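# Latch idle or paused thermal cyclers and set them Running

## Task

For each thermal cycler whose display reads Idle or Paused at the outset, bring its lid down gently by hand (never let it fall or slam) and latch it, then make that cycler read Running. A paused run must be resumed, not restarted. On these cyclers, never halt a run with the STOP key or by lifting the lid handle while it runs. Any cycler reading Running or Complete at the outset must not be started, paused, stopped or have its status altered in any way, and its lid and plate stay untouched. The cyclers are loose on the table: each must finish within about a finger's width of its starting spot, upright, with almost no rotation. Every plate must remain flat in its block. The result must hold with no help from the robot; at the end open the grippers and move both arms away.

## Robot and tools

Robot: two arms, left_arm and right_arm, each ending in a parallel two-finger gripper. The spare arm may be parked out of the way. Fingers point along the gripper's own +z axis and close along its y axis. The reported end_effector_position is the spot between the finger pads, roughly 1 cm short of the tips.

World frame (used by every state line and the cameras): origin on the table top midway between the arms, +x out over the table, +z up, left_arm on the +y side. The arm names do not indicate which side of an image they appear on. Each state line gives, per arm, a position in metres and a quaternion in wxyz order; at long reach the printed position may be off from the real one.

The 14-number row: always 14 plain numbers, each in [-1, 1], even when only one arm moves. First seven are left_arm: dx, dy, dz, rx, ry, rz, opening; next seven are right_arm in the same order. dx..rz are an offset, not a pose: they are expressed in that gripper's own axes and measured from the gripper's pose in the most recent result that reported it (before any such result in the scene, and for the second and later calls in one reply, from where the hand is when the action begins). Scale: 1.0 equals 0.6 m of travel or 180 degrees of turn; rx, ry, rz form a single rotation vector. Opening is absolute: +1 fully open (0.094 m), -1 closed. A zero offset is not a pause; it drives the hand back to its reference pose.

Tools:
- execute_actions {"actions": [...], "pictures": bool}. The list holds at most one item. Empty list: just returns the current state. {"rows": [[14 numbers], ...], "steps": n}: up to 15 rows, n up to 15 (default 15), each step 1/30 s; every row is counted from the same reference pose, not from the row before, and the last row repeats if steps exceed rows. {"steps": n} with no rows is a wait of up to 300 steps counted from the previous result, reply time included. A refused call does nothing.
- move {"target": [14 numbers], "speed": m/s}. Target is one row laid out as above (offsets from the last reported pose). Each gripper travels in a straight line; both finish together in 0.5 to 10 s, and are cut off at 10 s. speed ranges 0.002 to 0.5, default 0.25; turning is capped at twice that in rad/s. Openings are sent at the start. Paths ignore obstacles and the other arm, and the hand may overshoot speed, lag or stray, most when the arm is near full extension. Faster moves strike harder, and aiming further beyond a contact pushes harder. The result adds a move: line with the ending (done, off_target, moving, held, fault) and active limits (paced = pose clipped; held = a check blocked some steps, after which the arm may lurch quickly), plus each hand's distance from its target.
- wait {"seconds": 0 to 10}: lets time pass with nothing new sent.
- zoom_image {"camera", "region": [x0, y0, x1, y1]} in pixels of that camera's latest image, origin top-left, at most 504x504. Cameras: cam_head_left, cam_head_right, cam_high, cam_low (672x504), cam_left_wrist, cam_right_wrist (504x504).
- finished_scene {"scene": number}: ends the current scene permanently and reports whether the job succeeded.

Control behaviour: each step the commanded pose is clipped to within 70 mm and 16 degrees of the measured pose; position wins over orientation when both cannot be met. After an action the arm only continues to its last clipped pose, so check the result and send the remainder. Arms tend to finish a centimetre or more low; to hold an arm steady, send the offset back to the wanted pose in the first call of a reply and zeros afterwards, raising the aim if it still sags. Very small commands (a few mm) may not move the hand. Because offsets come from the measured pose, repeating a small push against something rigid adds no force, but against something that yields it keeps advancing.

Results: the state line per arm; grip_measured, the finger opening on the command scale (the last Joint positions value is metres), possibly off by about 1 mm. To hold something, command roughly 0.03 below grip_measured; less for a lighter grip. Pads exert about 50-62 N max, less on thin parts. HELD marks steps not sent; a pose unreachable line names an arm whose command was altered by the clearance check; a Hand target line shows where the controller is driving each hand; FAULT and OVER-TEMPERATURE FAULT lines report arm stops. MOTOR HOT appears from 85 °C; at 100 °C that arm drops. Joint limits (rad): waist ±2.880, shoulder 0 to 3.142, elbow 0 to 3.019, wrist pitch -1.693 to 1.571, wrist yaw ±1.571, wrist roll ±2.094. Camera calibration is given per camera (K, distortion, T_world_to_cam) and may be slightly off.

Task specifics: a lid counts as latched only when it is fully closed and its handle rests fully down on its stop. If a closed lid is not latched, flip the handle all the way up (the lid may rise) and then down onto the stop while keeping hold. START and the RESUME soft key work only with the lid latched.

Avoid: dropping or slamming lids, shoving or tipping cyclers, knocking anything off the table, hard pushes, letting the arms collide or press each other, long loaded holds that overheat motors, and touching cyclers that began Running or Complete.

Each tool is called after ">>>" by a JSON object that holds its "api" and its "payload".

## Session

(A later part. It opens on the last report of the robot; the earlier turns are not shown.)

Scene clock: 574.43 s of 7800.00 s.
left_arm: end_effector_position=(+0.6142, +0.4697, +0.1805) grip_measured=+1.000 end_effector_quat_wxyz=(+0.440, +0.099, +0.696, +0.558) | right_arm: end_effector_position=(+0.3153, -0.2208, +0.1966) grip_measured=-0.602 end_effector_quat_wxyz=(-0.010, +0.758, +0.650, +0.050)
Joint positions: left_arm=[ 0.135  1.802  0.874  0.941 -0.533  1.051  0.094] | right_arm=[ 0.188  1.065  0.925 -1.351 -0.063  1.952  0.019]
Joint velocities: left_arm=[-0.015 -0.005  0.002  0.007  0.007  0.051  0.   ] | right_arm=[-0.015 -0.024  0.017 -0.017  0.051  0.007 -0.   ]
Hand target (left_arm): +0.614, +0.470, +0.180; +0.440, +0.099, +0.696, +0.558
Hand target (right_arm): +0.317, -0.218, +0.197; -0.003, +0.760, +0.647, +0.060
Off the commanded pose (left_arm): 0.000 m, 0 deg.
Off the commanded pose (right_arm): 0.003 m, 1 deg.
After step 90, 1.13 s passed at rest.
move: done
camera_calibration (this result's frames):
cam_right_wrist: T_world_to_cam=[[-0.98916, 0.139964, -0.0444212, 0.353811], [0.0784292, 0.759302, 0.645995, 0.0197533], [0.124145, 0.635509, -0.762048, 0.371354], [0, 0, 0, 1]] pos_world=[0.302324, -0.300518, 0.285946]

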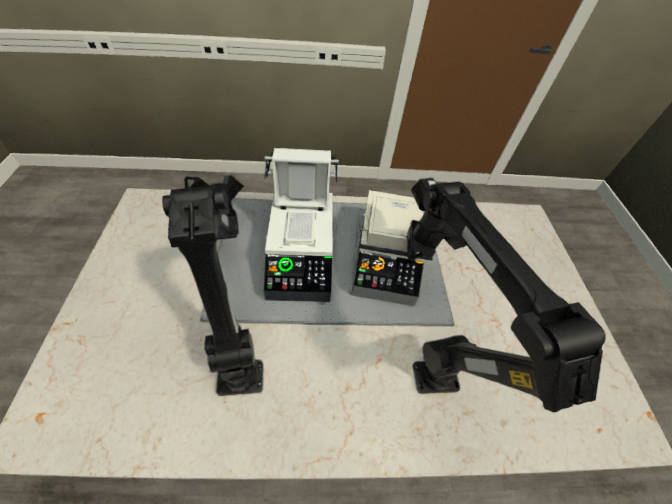

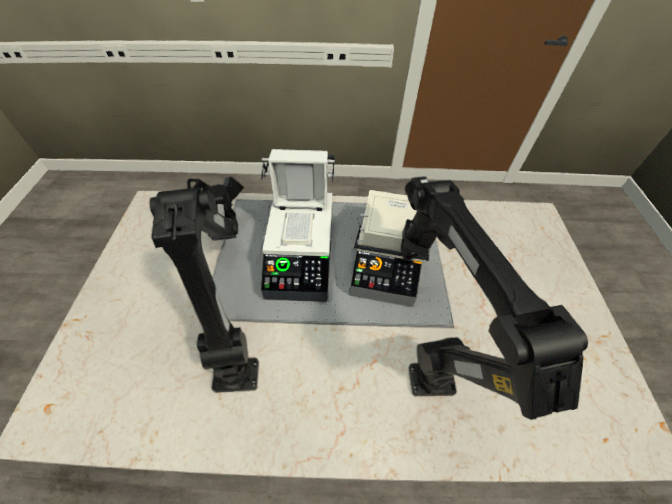

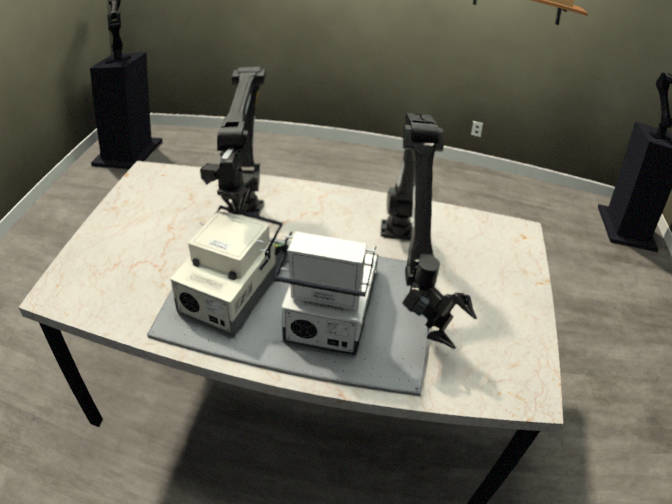

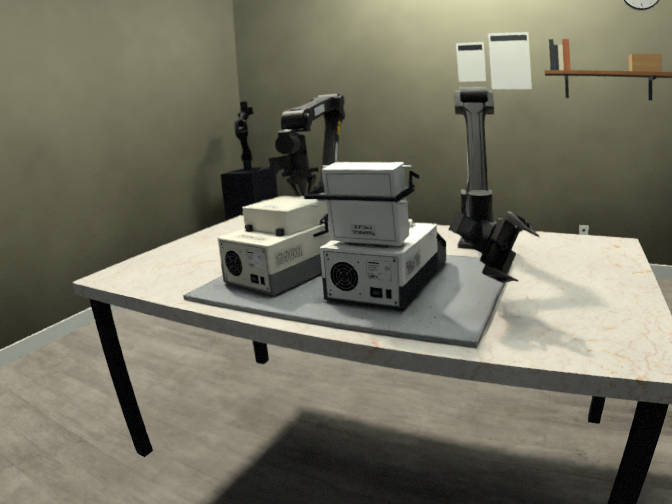

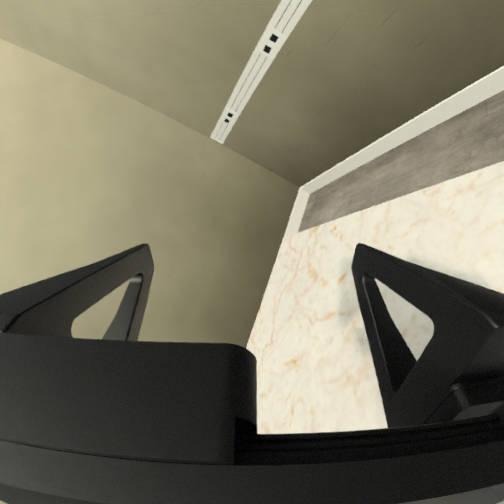

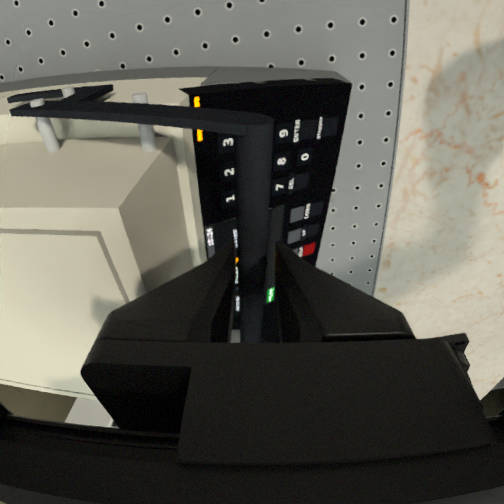

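>>> {"api": "move", "payload": {"target": [0,0,0,0,0,0,1,0,0.008,-0.04,0,0,0,-0.55], "speed": 0.02}}

>>> {"api": "zoom_image", "payload": {"camera": "cam_low", "region": [250,140,370,260]}}

Scene clock: 580.47 s of 7800.00 s.
left_arm: end_effector_position=(+0.6142, +0.4697, +0.1805) grip_measured=+1.000 end_effector_quat_wxyz=(+0.440, +0.099, +0.696, +0.558) | right_arm: end_effector_position=(+0.3119, -0.2232, +0.2005) grip_measured=-0.552 end_effector_quat_wxyz=(-0.014, +0.761, +0.648, +0.042)
Joint positions: left_arm=[ 0.135  1.802  0.874  0.941 -0.533  1.051  0.094] | right_arm=[ 0.183  1.065  0.936 -1.38  -0.063  1.953  0.021]
Joint velocities: left_arm=[-0.015 -0.024 -0.007  0.002 -0.095 -0.022  0.   ] | right_arm=[ 0.015 -0.005 -0.002  0.002  0.037 -0.007 -0.   ]
Hand target (left_arm): +0.614, +0.470, +0.180; +0.440, +0.099, +0.696, +0.558
Hand target (right_arm): +0.318, -0.224, +0.220; -0.009, +0.758, +0.650, +0.050
Off the commanded pose (left_arm): 0.000 m, 0 deg.
Off the commanded pose (right_arm): 0.021 m, 1 deg.
After step 90, 1.60 s passed at rest.
move: off_target (right_arm)
camera_calibration (this result's frames):
cam_right_wrist: T_world_to_cam=[[-0.98892, 0.145856, -0.0276293, 0.348895], [0.0943617, 0.7613, 0.641496, 0.0156806], [0.1146, 0.631781, -0.766628, 0.379289], [0, 0, 0, 1]] pos_world=[0.300083, -0.302454, 0.290355]

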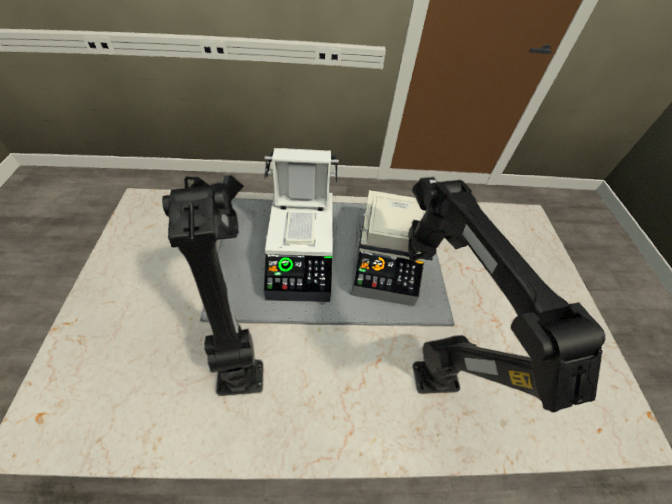

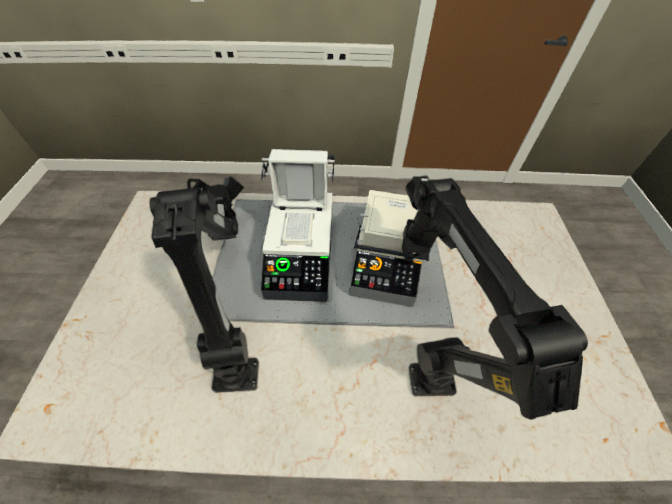

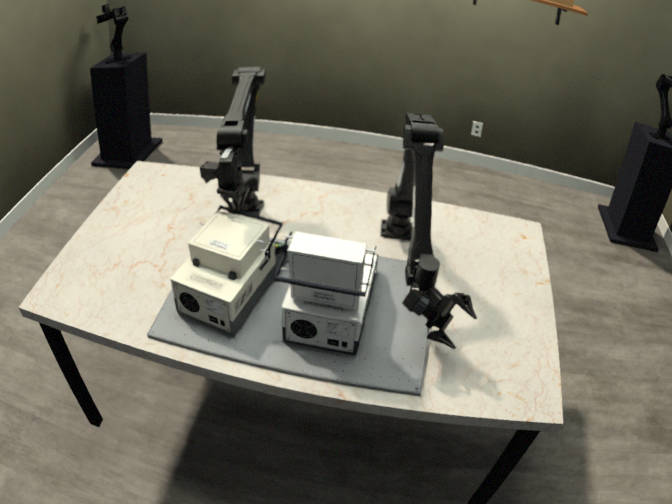

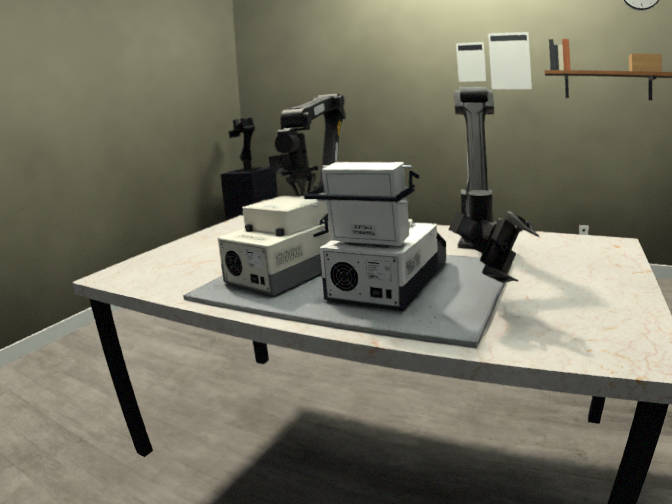

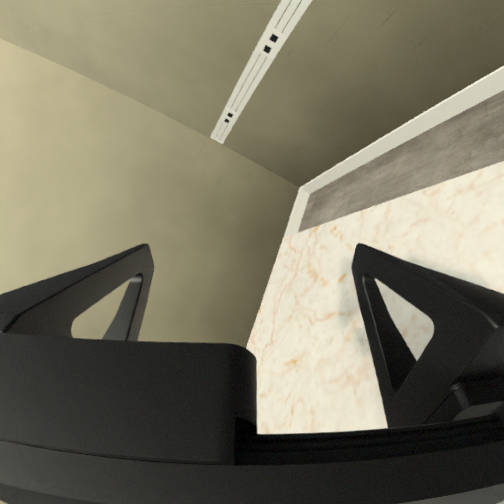

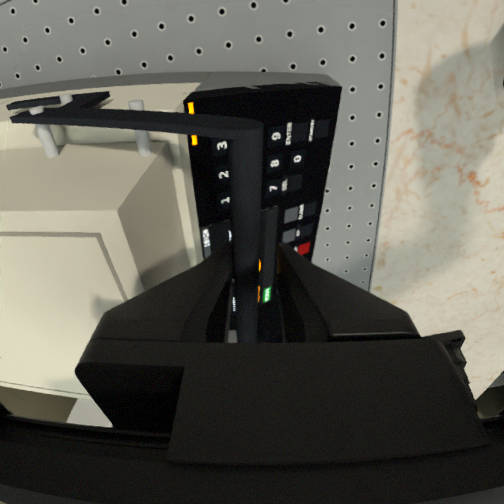

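Region (250, 140, 370, 260) of cam_low's 672x504 image, scaled by 4.200, with more detail than that image has.

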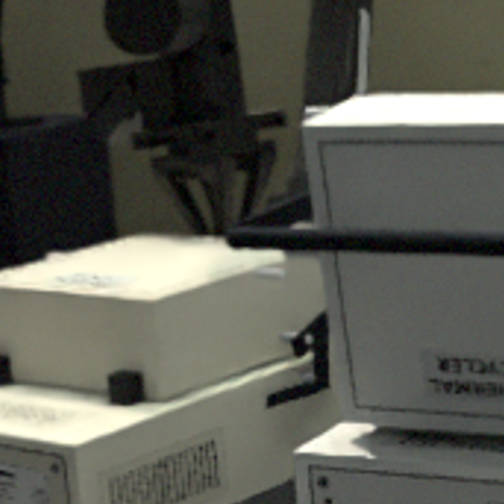

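>>> {"api": "move", "payload": {"target": [0,0,0,0,0,0,1,0,0.025,-0.05,0,0,0,-0.45], "speed": 0.02}}

Scene clock: 588.37 s of 7800.00 s.
left_arm: end_effector_position=(+0.6142, +0.4697, +0.1805) grip_measured=+1.000 end_effector_quat_wxyz=(+0.440, +0.099, +0.696, +0.558) | right_arm: end_effector_position=(+0.3136, -0.2281, +0.2141) grip_measured=-0.452 end_effector_quat_wxyz=(-0.018, +0.763, +0.645, +0.033)
Joint positions: left_arm=[ 0.135  1.802  0.874  0.941 -0.533  1.051  0.094] | right_arm=[ 0.165  1.077  0.98  -1.434 -0.063  1.942  0.026]
Joint velocities: left_arm=[-0.024 -0.005  0.017 -0.007  0.007 -0.051  0.   ] | right_arm=[-0.005  0.015 -0.017 -0.017 -0.022 -0.022 -0.001]
Hand target (left_arm): +0.614, +0.470, +0.180; +0.440, +0.099, +0.696, +0.558
Hand target (right_arm): +0.325, -0.228, +0.230; -0.013, +0.761, +0.648, +0.042
Off the commanded pose (left_arm): 0.000 m, 0 deg.
Off the commanded pose (right_arm): 0.020 m, 1 deg.
After step 90, 2.97 s passed at rest.
move: off_target (right_arm)
camera_calibration (this result's frames):
cam_right_wrist: T_world_to_cam=[[-0.98825, 0.152591, -0.00883387, 0.348951], [0.112229, 0.763652, 0.635798, 0.00667223], [0.103763, 0.627336, -0.771805, 0.396086], [0, 0, 0, 1]] pos_world=[0.303003, -0.306822, 0.304542]

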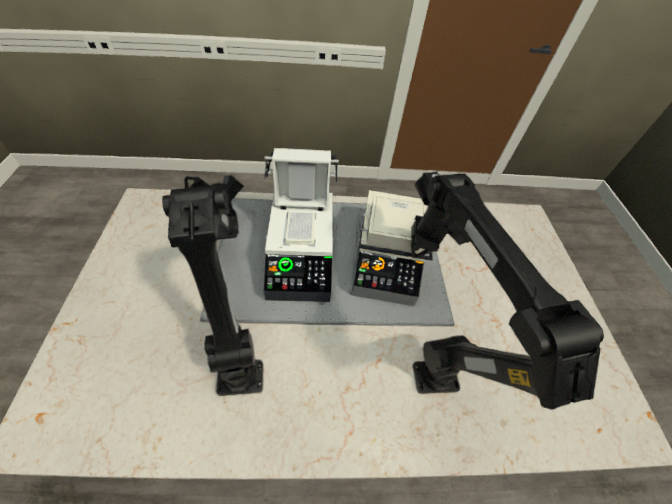

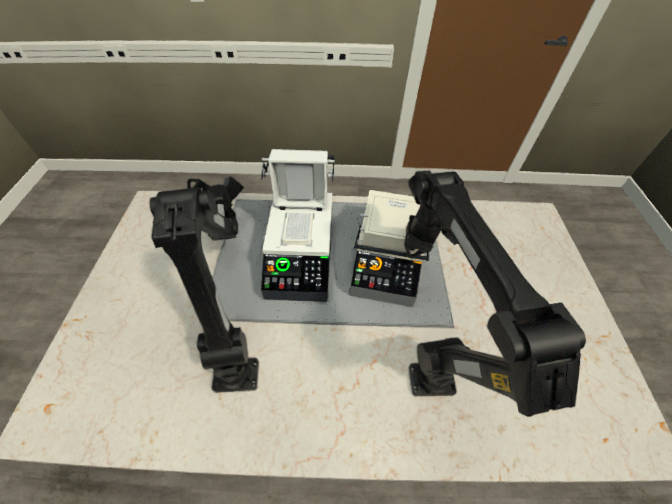

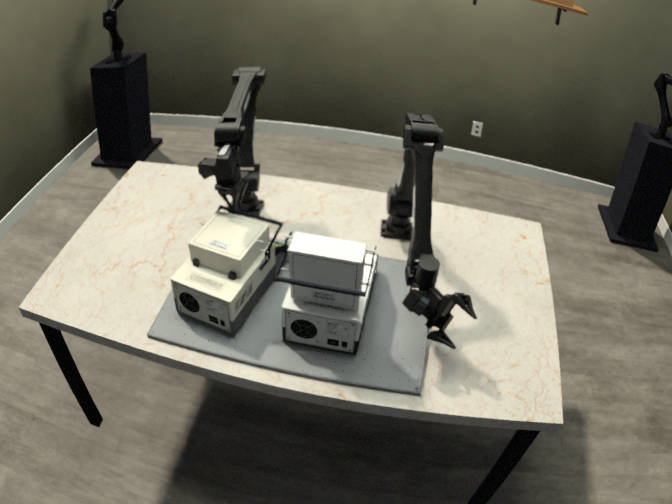

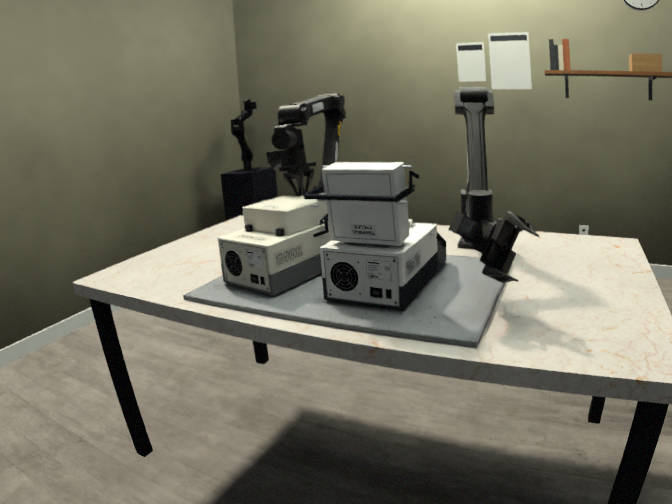

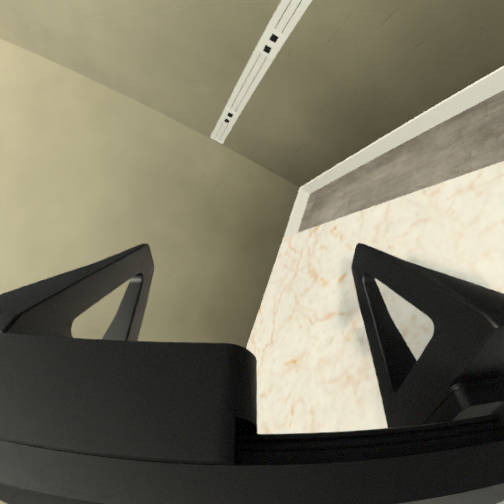

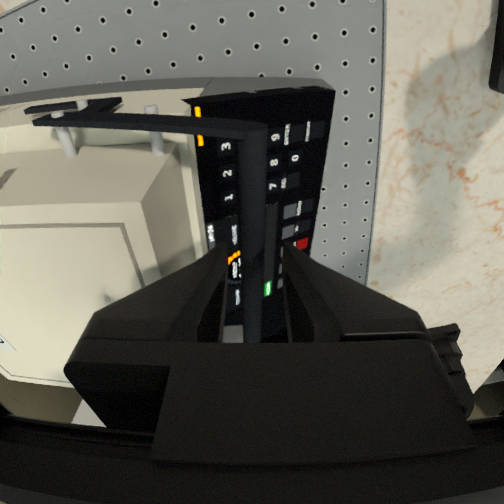

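>>> {"api": "move", "payload": {"target": [0,0,0,0,0,0,1,0,0,0,0,0,0,-0.79], "speed": 0.02}}

>>> {"api": "move", "payload": {"target": [0,0,0,0,0,0,1,0,0,0.1,0,0,0,-0.79], "speed": 0.02}}

Scene clock: 593.77 s of 7800.00 s.
left_arm: end_effector_position=(+0.6142, +0.4697, +0.1805) grip_measured=+1.000 end_effector_quat_wxyz=(+0.440, +0.099, +0.696, +0.558) | right_arm: end_effector_position=(+0.3136, -0.2281, +0.2140) grip_measured=-0.788 end_effector_quat_wxyz=(-0.018, +0.763, +0.645, +0.033)
Joint positions: left_arm=[ 0.135  1.802  0.874  0.941 -0.533  1.051  0.094] | right_arm=[ 0.165  1.077  0.98  -1.434 -0.063  1.941  0.01 ]
Joint velocities: left_arm=[-0.005 -0.005 -0.017 -0.007  0.007 -0.051  0.   ] | right_arm=[-0.005 -0.024 -0.002 -0.017 -0.066  0.007  0.   ]
Hand target (left_arm): +0.614, +0.470, +0.180; +0.440, +0.099, +0.696, +0.558
Hand target (right_arm): +0.314, -0.228, +0.214; -0.018, +0.763, +0.645, +0.033
Off the commanded pose (left_arm): 0.000 m, 0 deg.
Off the commanded pose (right_arm): 0.000 m, 0 deg.
After step 90, 1.70 s passed at rest.
move: done
camera_calibration (this result's frames):
cam_right_wrist: T_world_to_cam=[[-0.988372, 0.151838, -0.00817476, 0.348618], [0.112089, 0.763848, 0.635588, 0.00689015], [0.102751, 0.627281, -0.771985, 0.396362], [0, 0, 0, 1]] pos_world=[0.303065, -0.306826, 0.304456]

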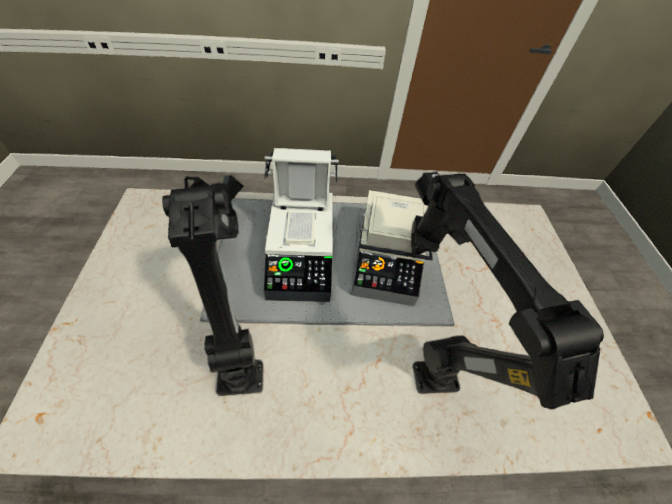

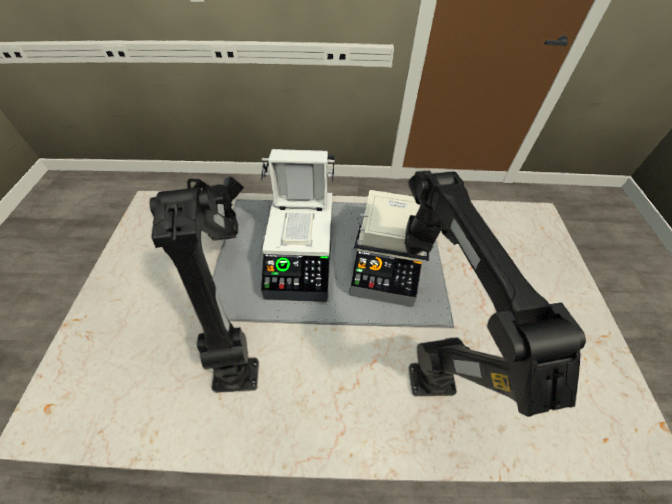

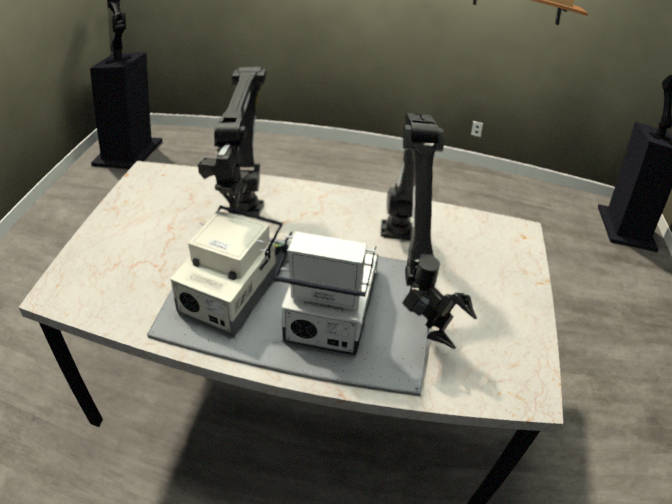

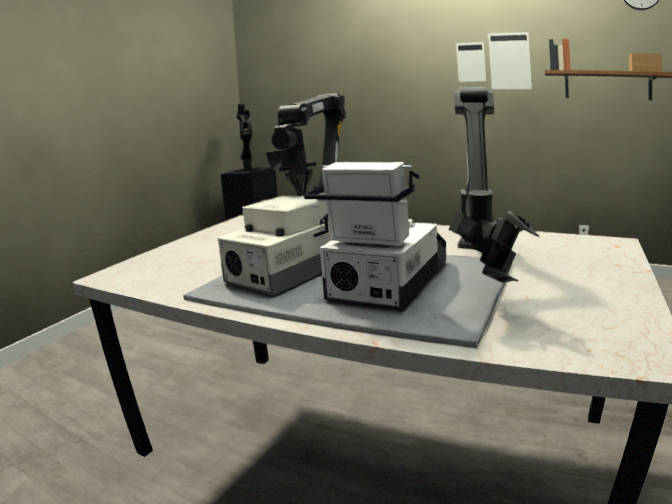

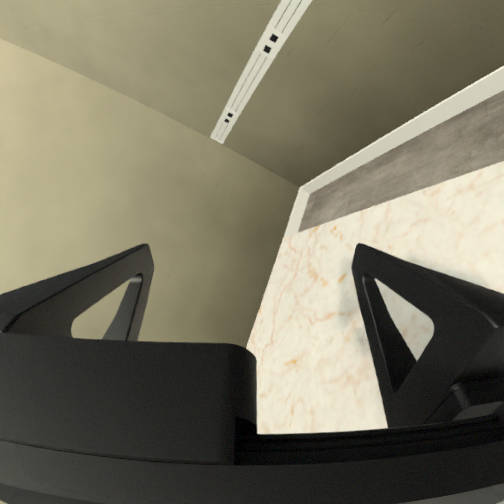

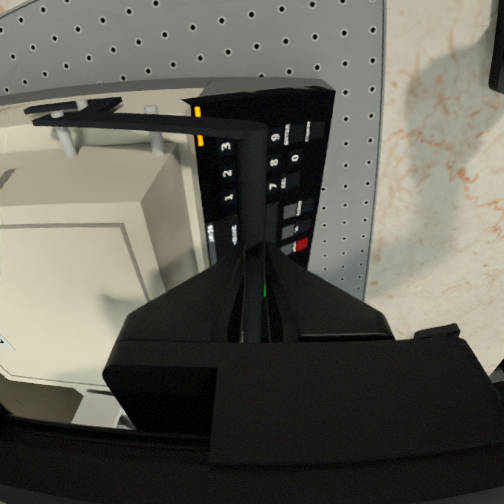

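Scene clock: 597.00 s of 7800.00 s.
left_arm: end_effector_position=(+0.6142, +0.4697, +0.1805) grip_measured=+1.000 end_effector_quat_wxyz=(+0.440, +0.099, +0.696, +0.558) | right_arm: end_effector_position=(+0.3129, -0.2281, +0.1997) grip_measured=-0.788 end_effector_quat_wxyz=(-0.004, +0.762, +0.645, +0.060)
Joint positions: left_arm=[ 0.135  1.802  0.874  0.941 -0.533  1.051  0.094] | right_arm=[ 0.166  1.037  0.913 -1.345 -0.063  1.943  0.01 ]
Joint velocities: left_arm=[ 0.005 -0.005  0.002  0.007  0.037 -0.022  0.   ] | right_arm=[-0.005  0.005 -0.002 -0.002  0.007 -0.007  0.   ]
Hand target (left_arm): +0.614, +0.470, +0.180; +0.440, +0.099, +0.696, +0.558
Hand target (right_arm): +0.310, -0.224, +0.158; -0.018, +0.763, +0.646, +0.033
Off the commanded pose (left_arm): 0.000 m, 0 deg.
Off the commanded pose (right_arm): 0.046 m, 4 deg.
move: off_target (right_arm)
camera_calibration (this result's frames):
cam_right_wrist: T_world_to_cam=[[-0.98604, 0.153046, -0.0655961, 0.358866], [0.0740216, 0.755771, 0.650639, 0.0231409], [0.149153, 0.6367, -0.756549, 0.36994], [0, 0, 0, 1]] pos_world=[0.296965, -0.307953, 0.288362]

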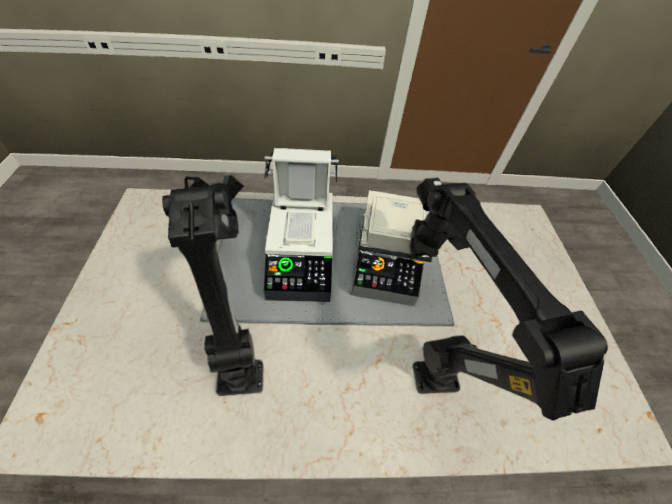

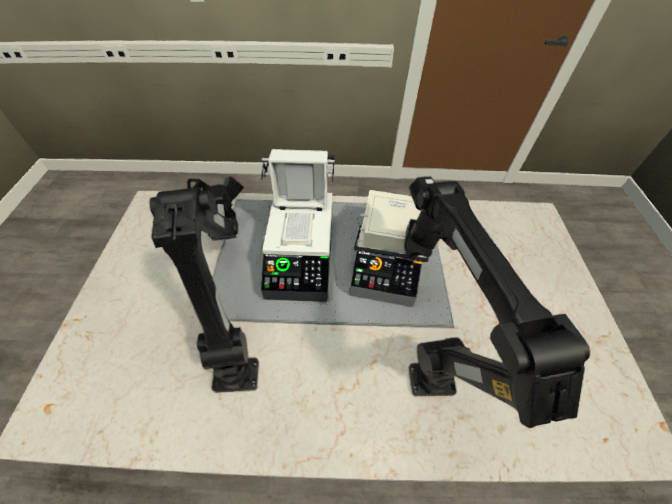

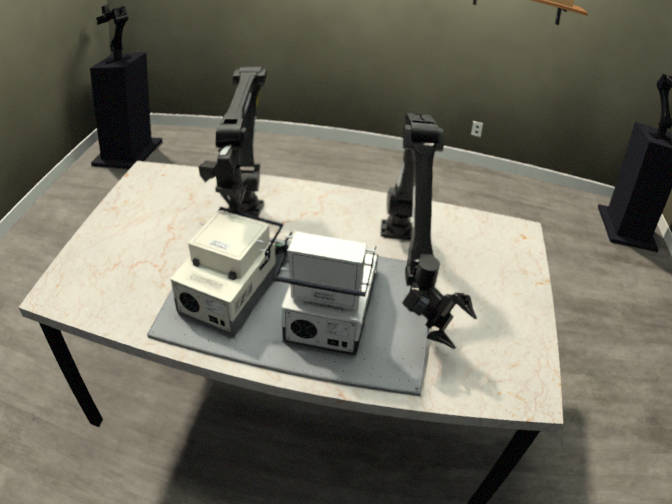

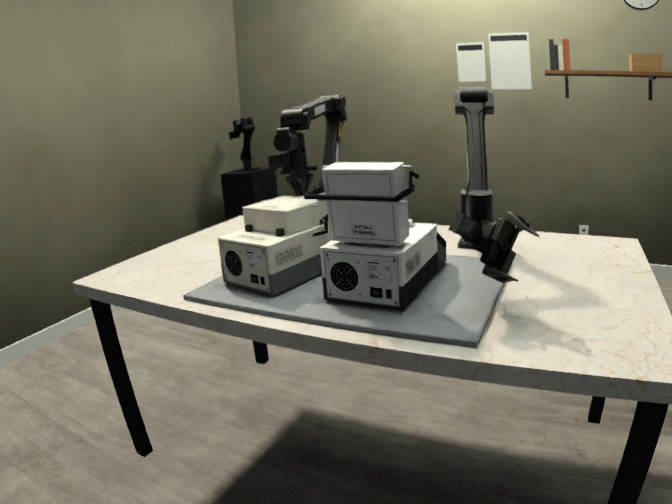

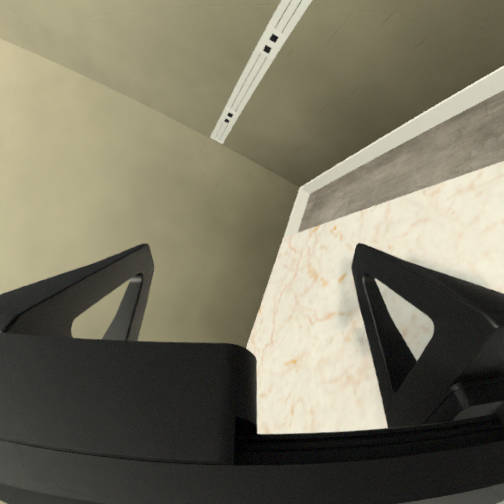

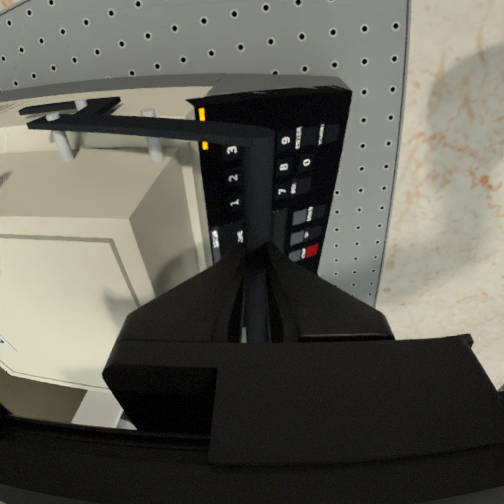

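>>> {"api": "move", "payload": {"target": [0,0,0,0,0,0,1,0,0.02,-0.075,0.02,0,0,-0.8], "speed": 0.02}}

Scene clock: 606.37 s of 7800.00 s.
left_arm: end_effector_position=(+0.6142, +0.4697, +0.1805) grip_measured=+1.000 end_effector_quat_wxyz=(+0.440, +0.099, +0.696, +0.558) | right_arm: end_effector_position=(+0.3099, -0.2344, +0.2285) grip_measured=-0.798 end_effector_quat_wxyz=(-0.031, +0.764, +0.644, +0.029)
Joint positions: left_arm=[ 0.135  1.802  0.874  0.941 -0.533  1.051  0.094] | right_arm=[ 0.135  1.073  1.016 -1.493 -0.083  1.913  0.009]
Joint velocities: left_arm=[ 0.005  0.005  0.007  0.002  0.022 -0.007  0.   ] | right_arm=[-0.005 -0.005  0.002 -0.007  0.051  0.007 -0.001]
Hand target (left_arm): +0.614, +0.470, +0.180; +0.440, +0.099, +0.696, +0.558
Hand target (right_arm): +0.320, -0.235, +0.245; -0.027, +0.761, +0.647, +0.039
Off the commanded pose (left_arm): 0.000 m, 0 deg.
Off the commanded pose (right_arm): 0.020 m, 1 deg.
After step 90, 3.77 s passed at rest.
move: off_target (right_arm)
camera_calibration (this result's frames):
cam_right_wrist: T_world_to_cam=[[-0.988018, 0.153557, 0.0155115, 0.340928], [0.127323, 0.754147, 0.644245, -0.00607558], [0.0872301, 0.6385, -0.764662, 0.417653], [0, 0, 0, 1]] pos_world=[0.301184, -0.314442, 0.31799]

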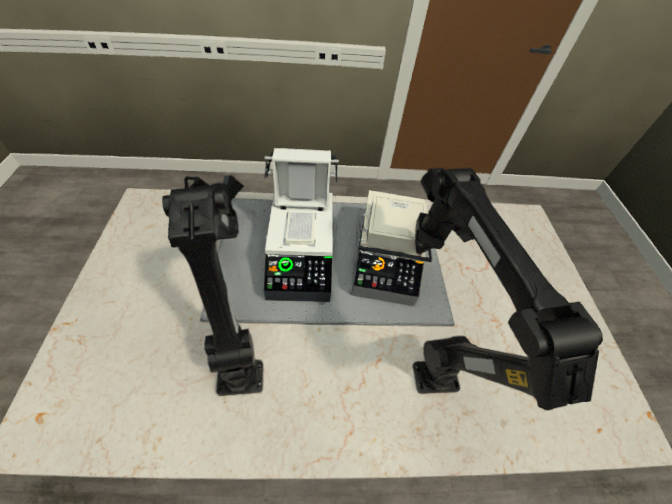

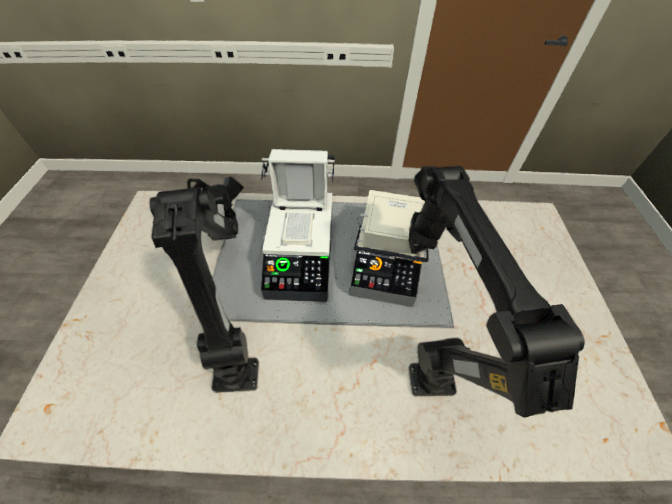

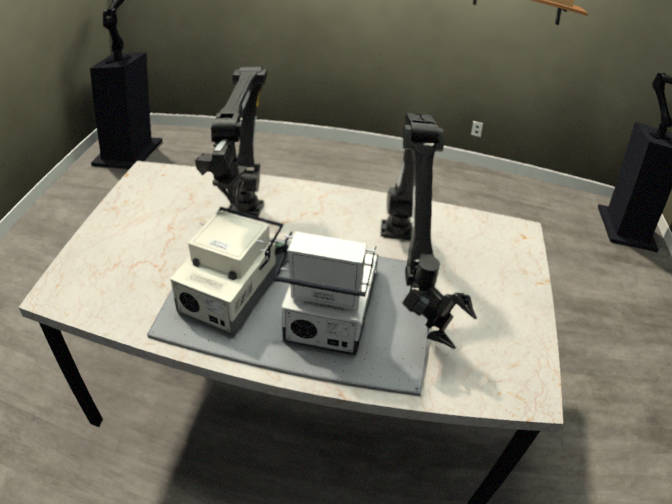

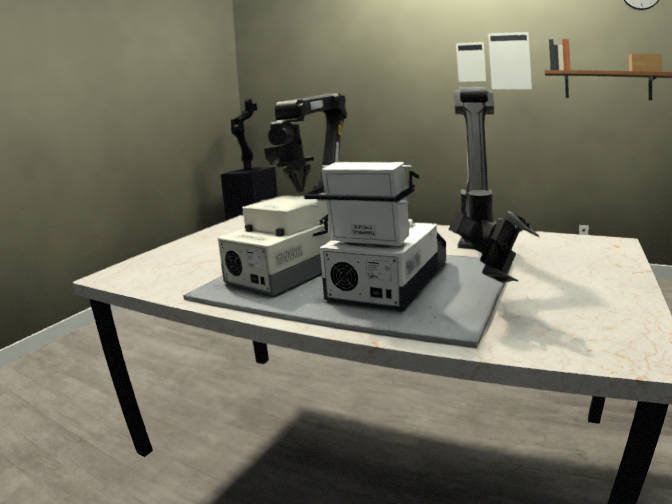

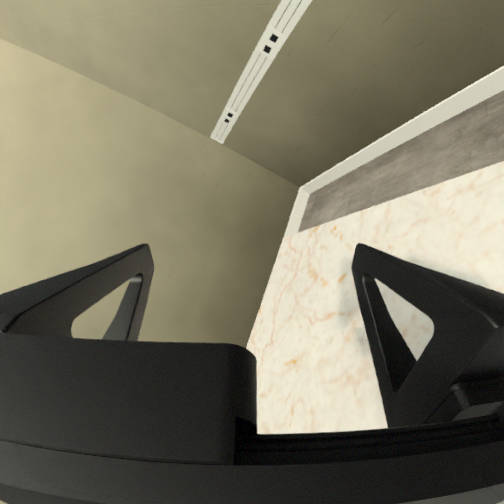

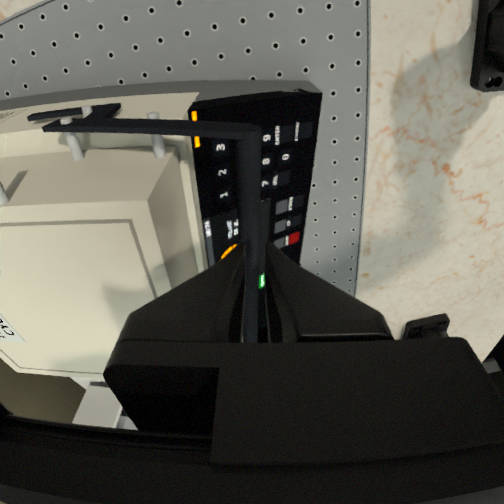

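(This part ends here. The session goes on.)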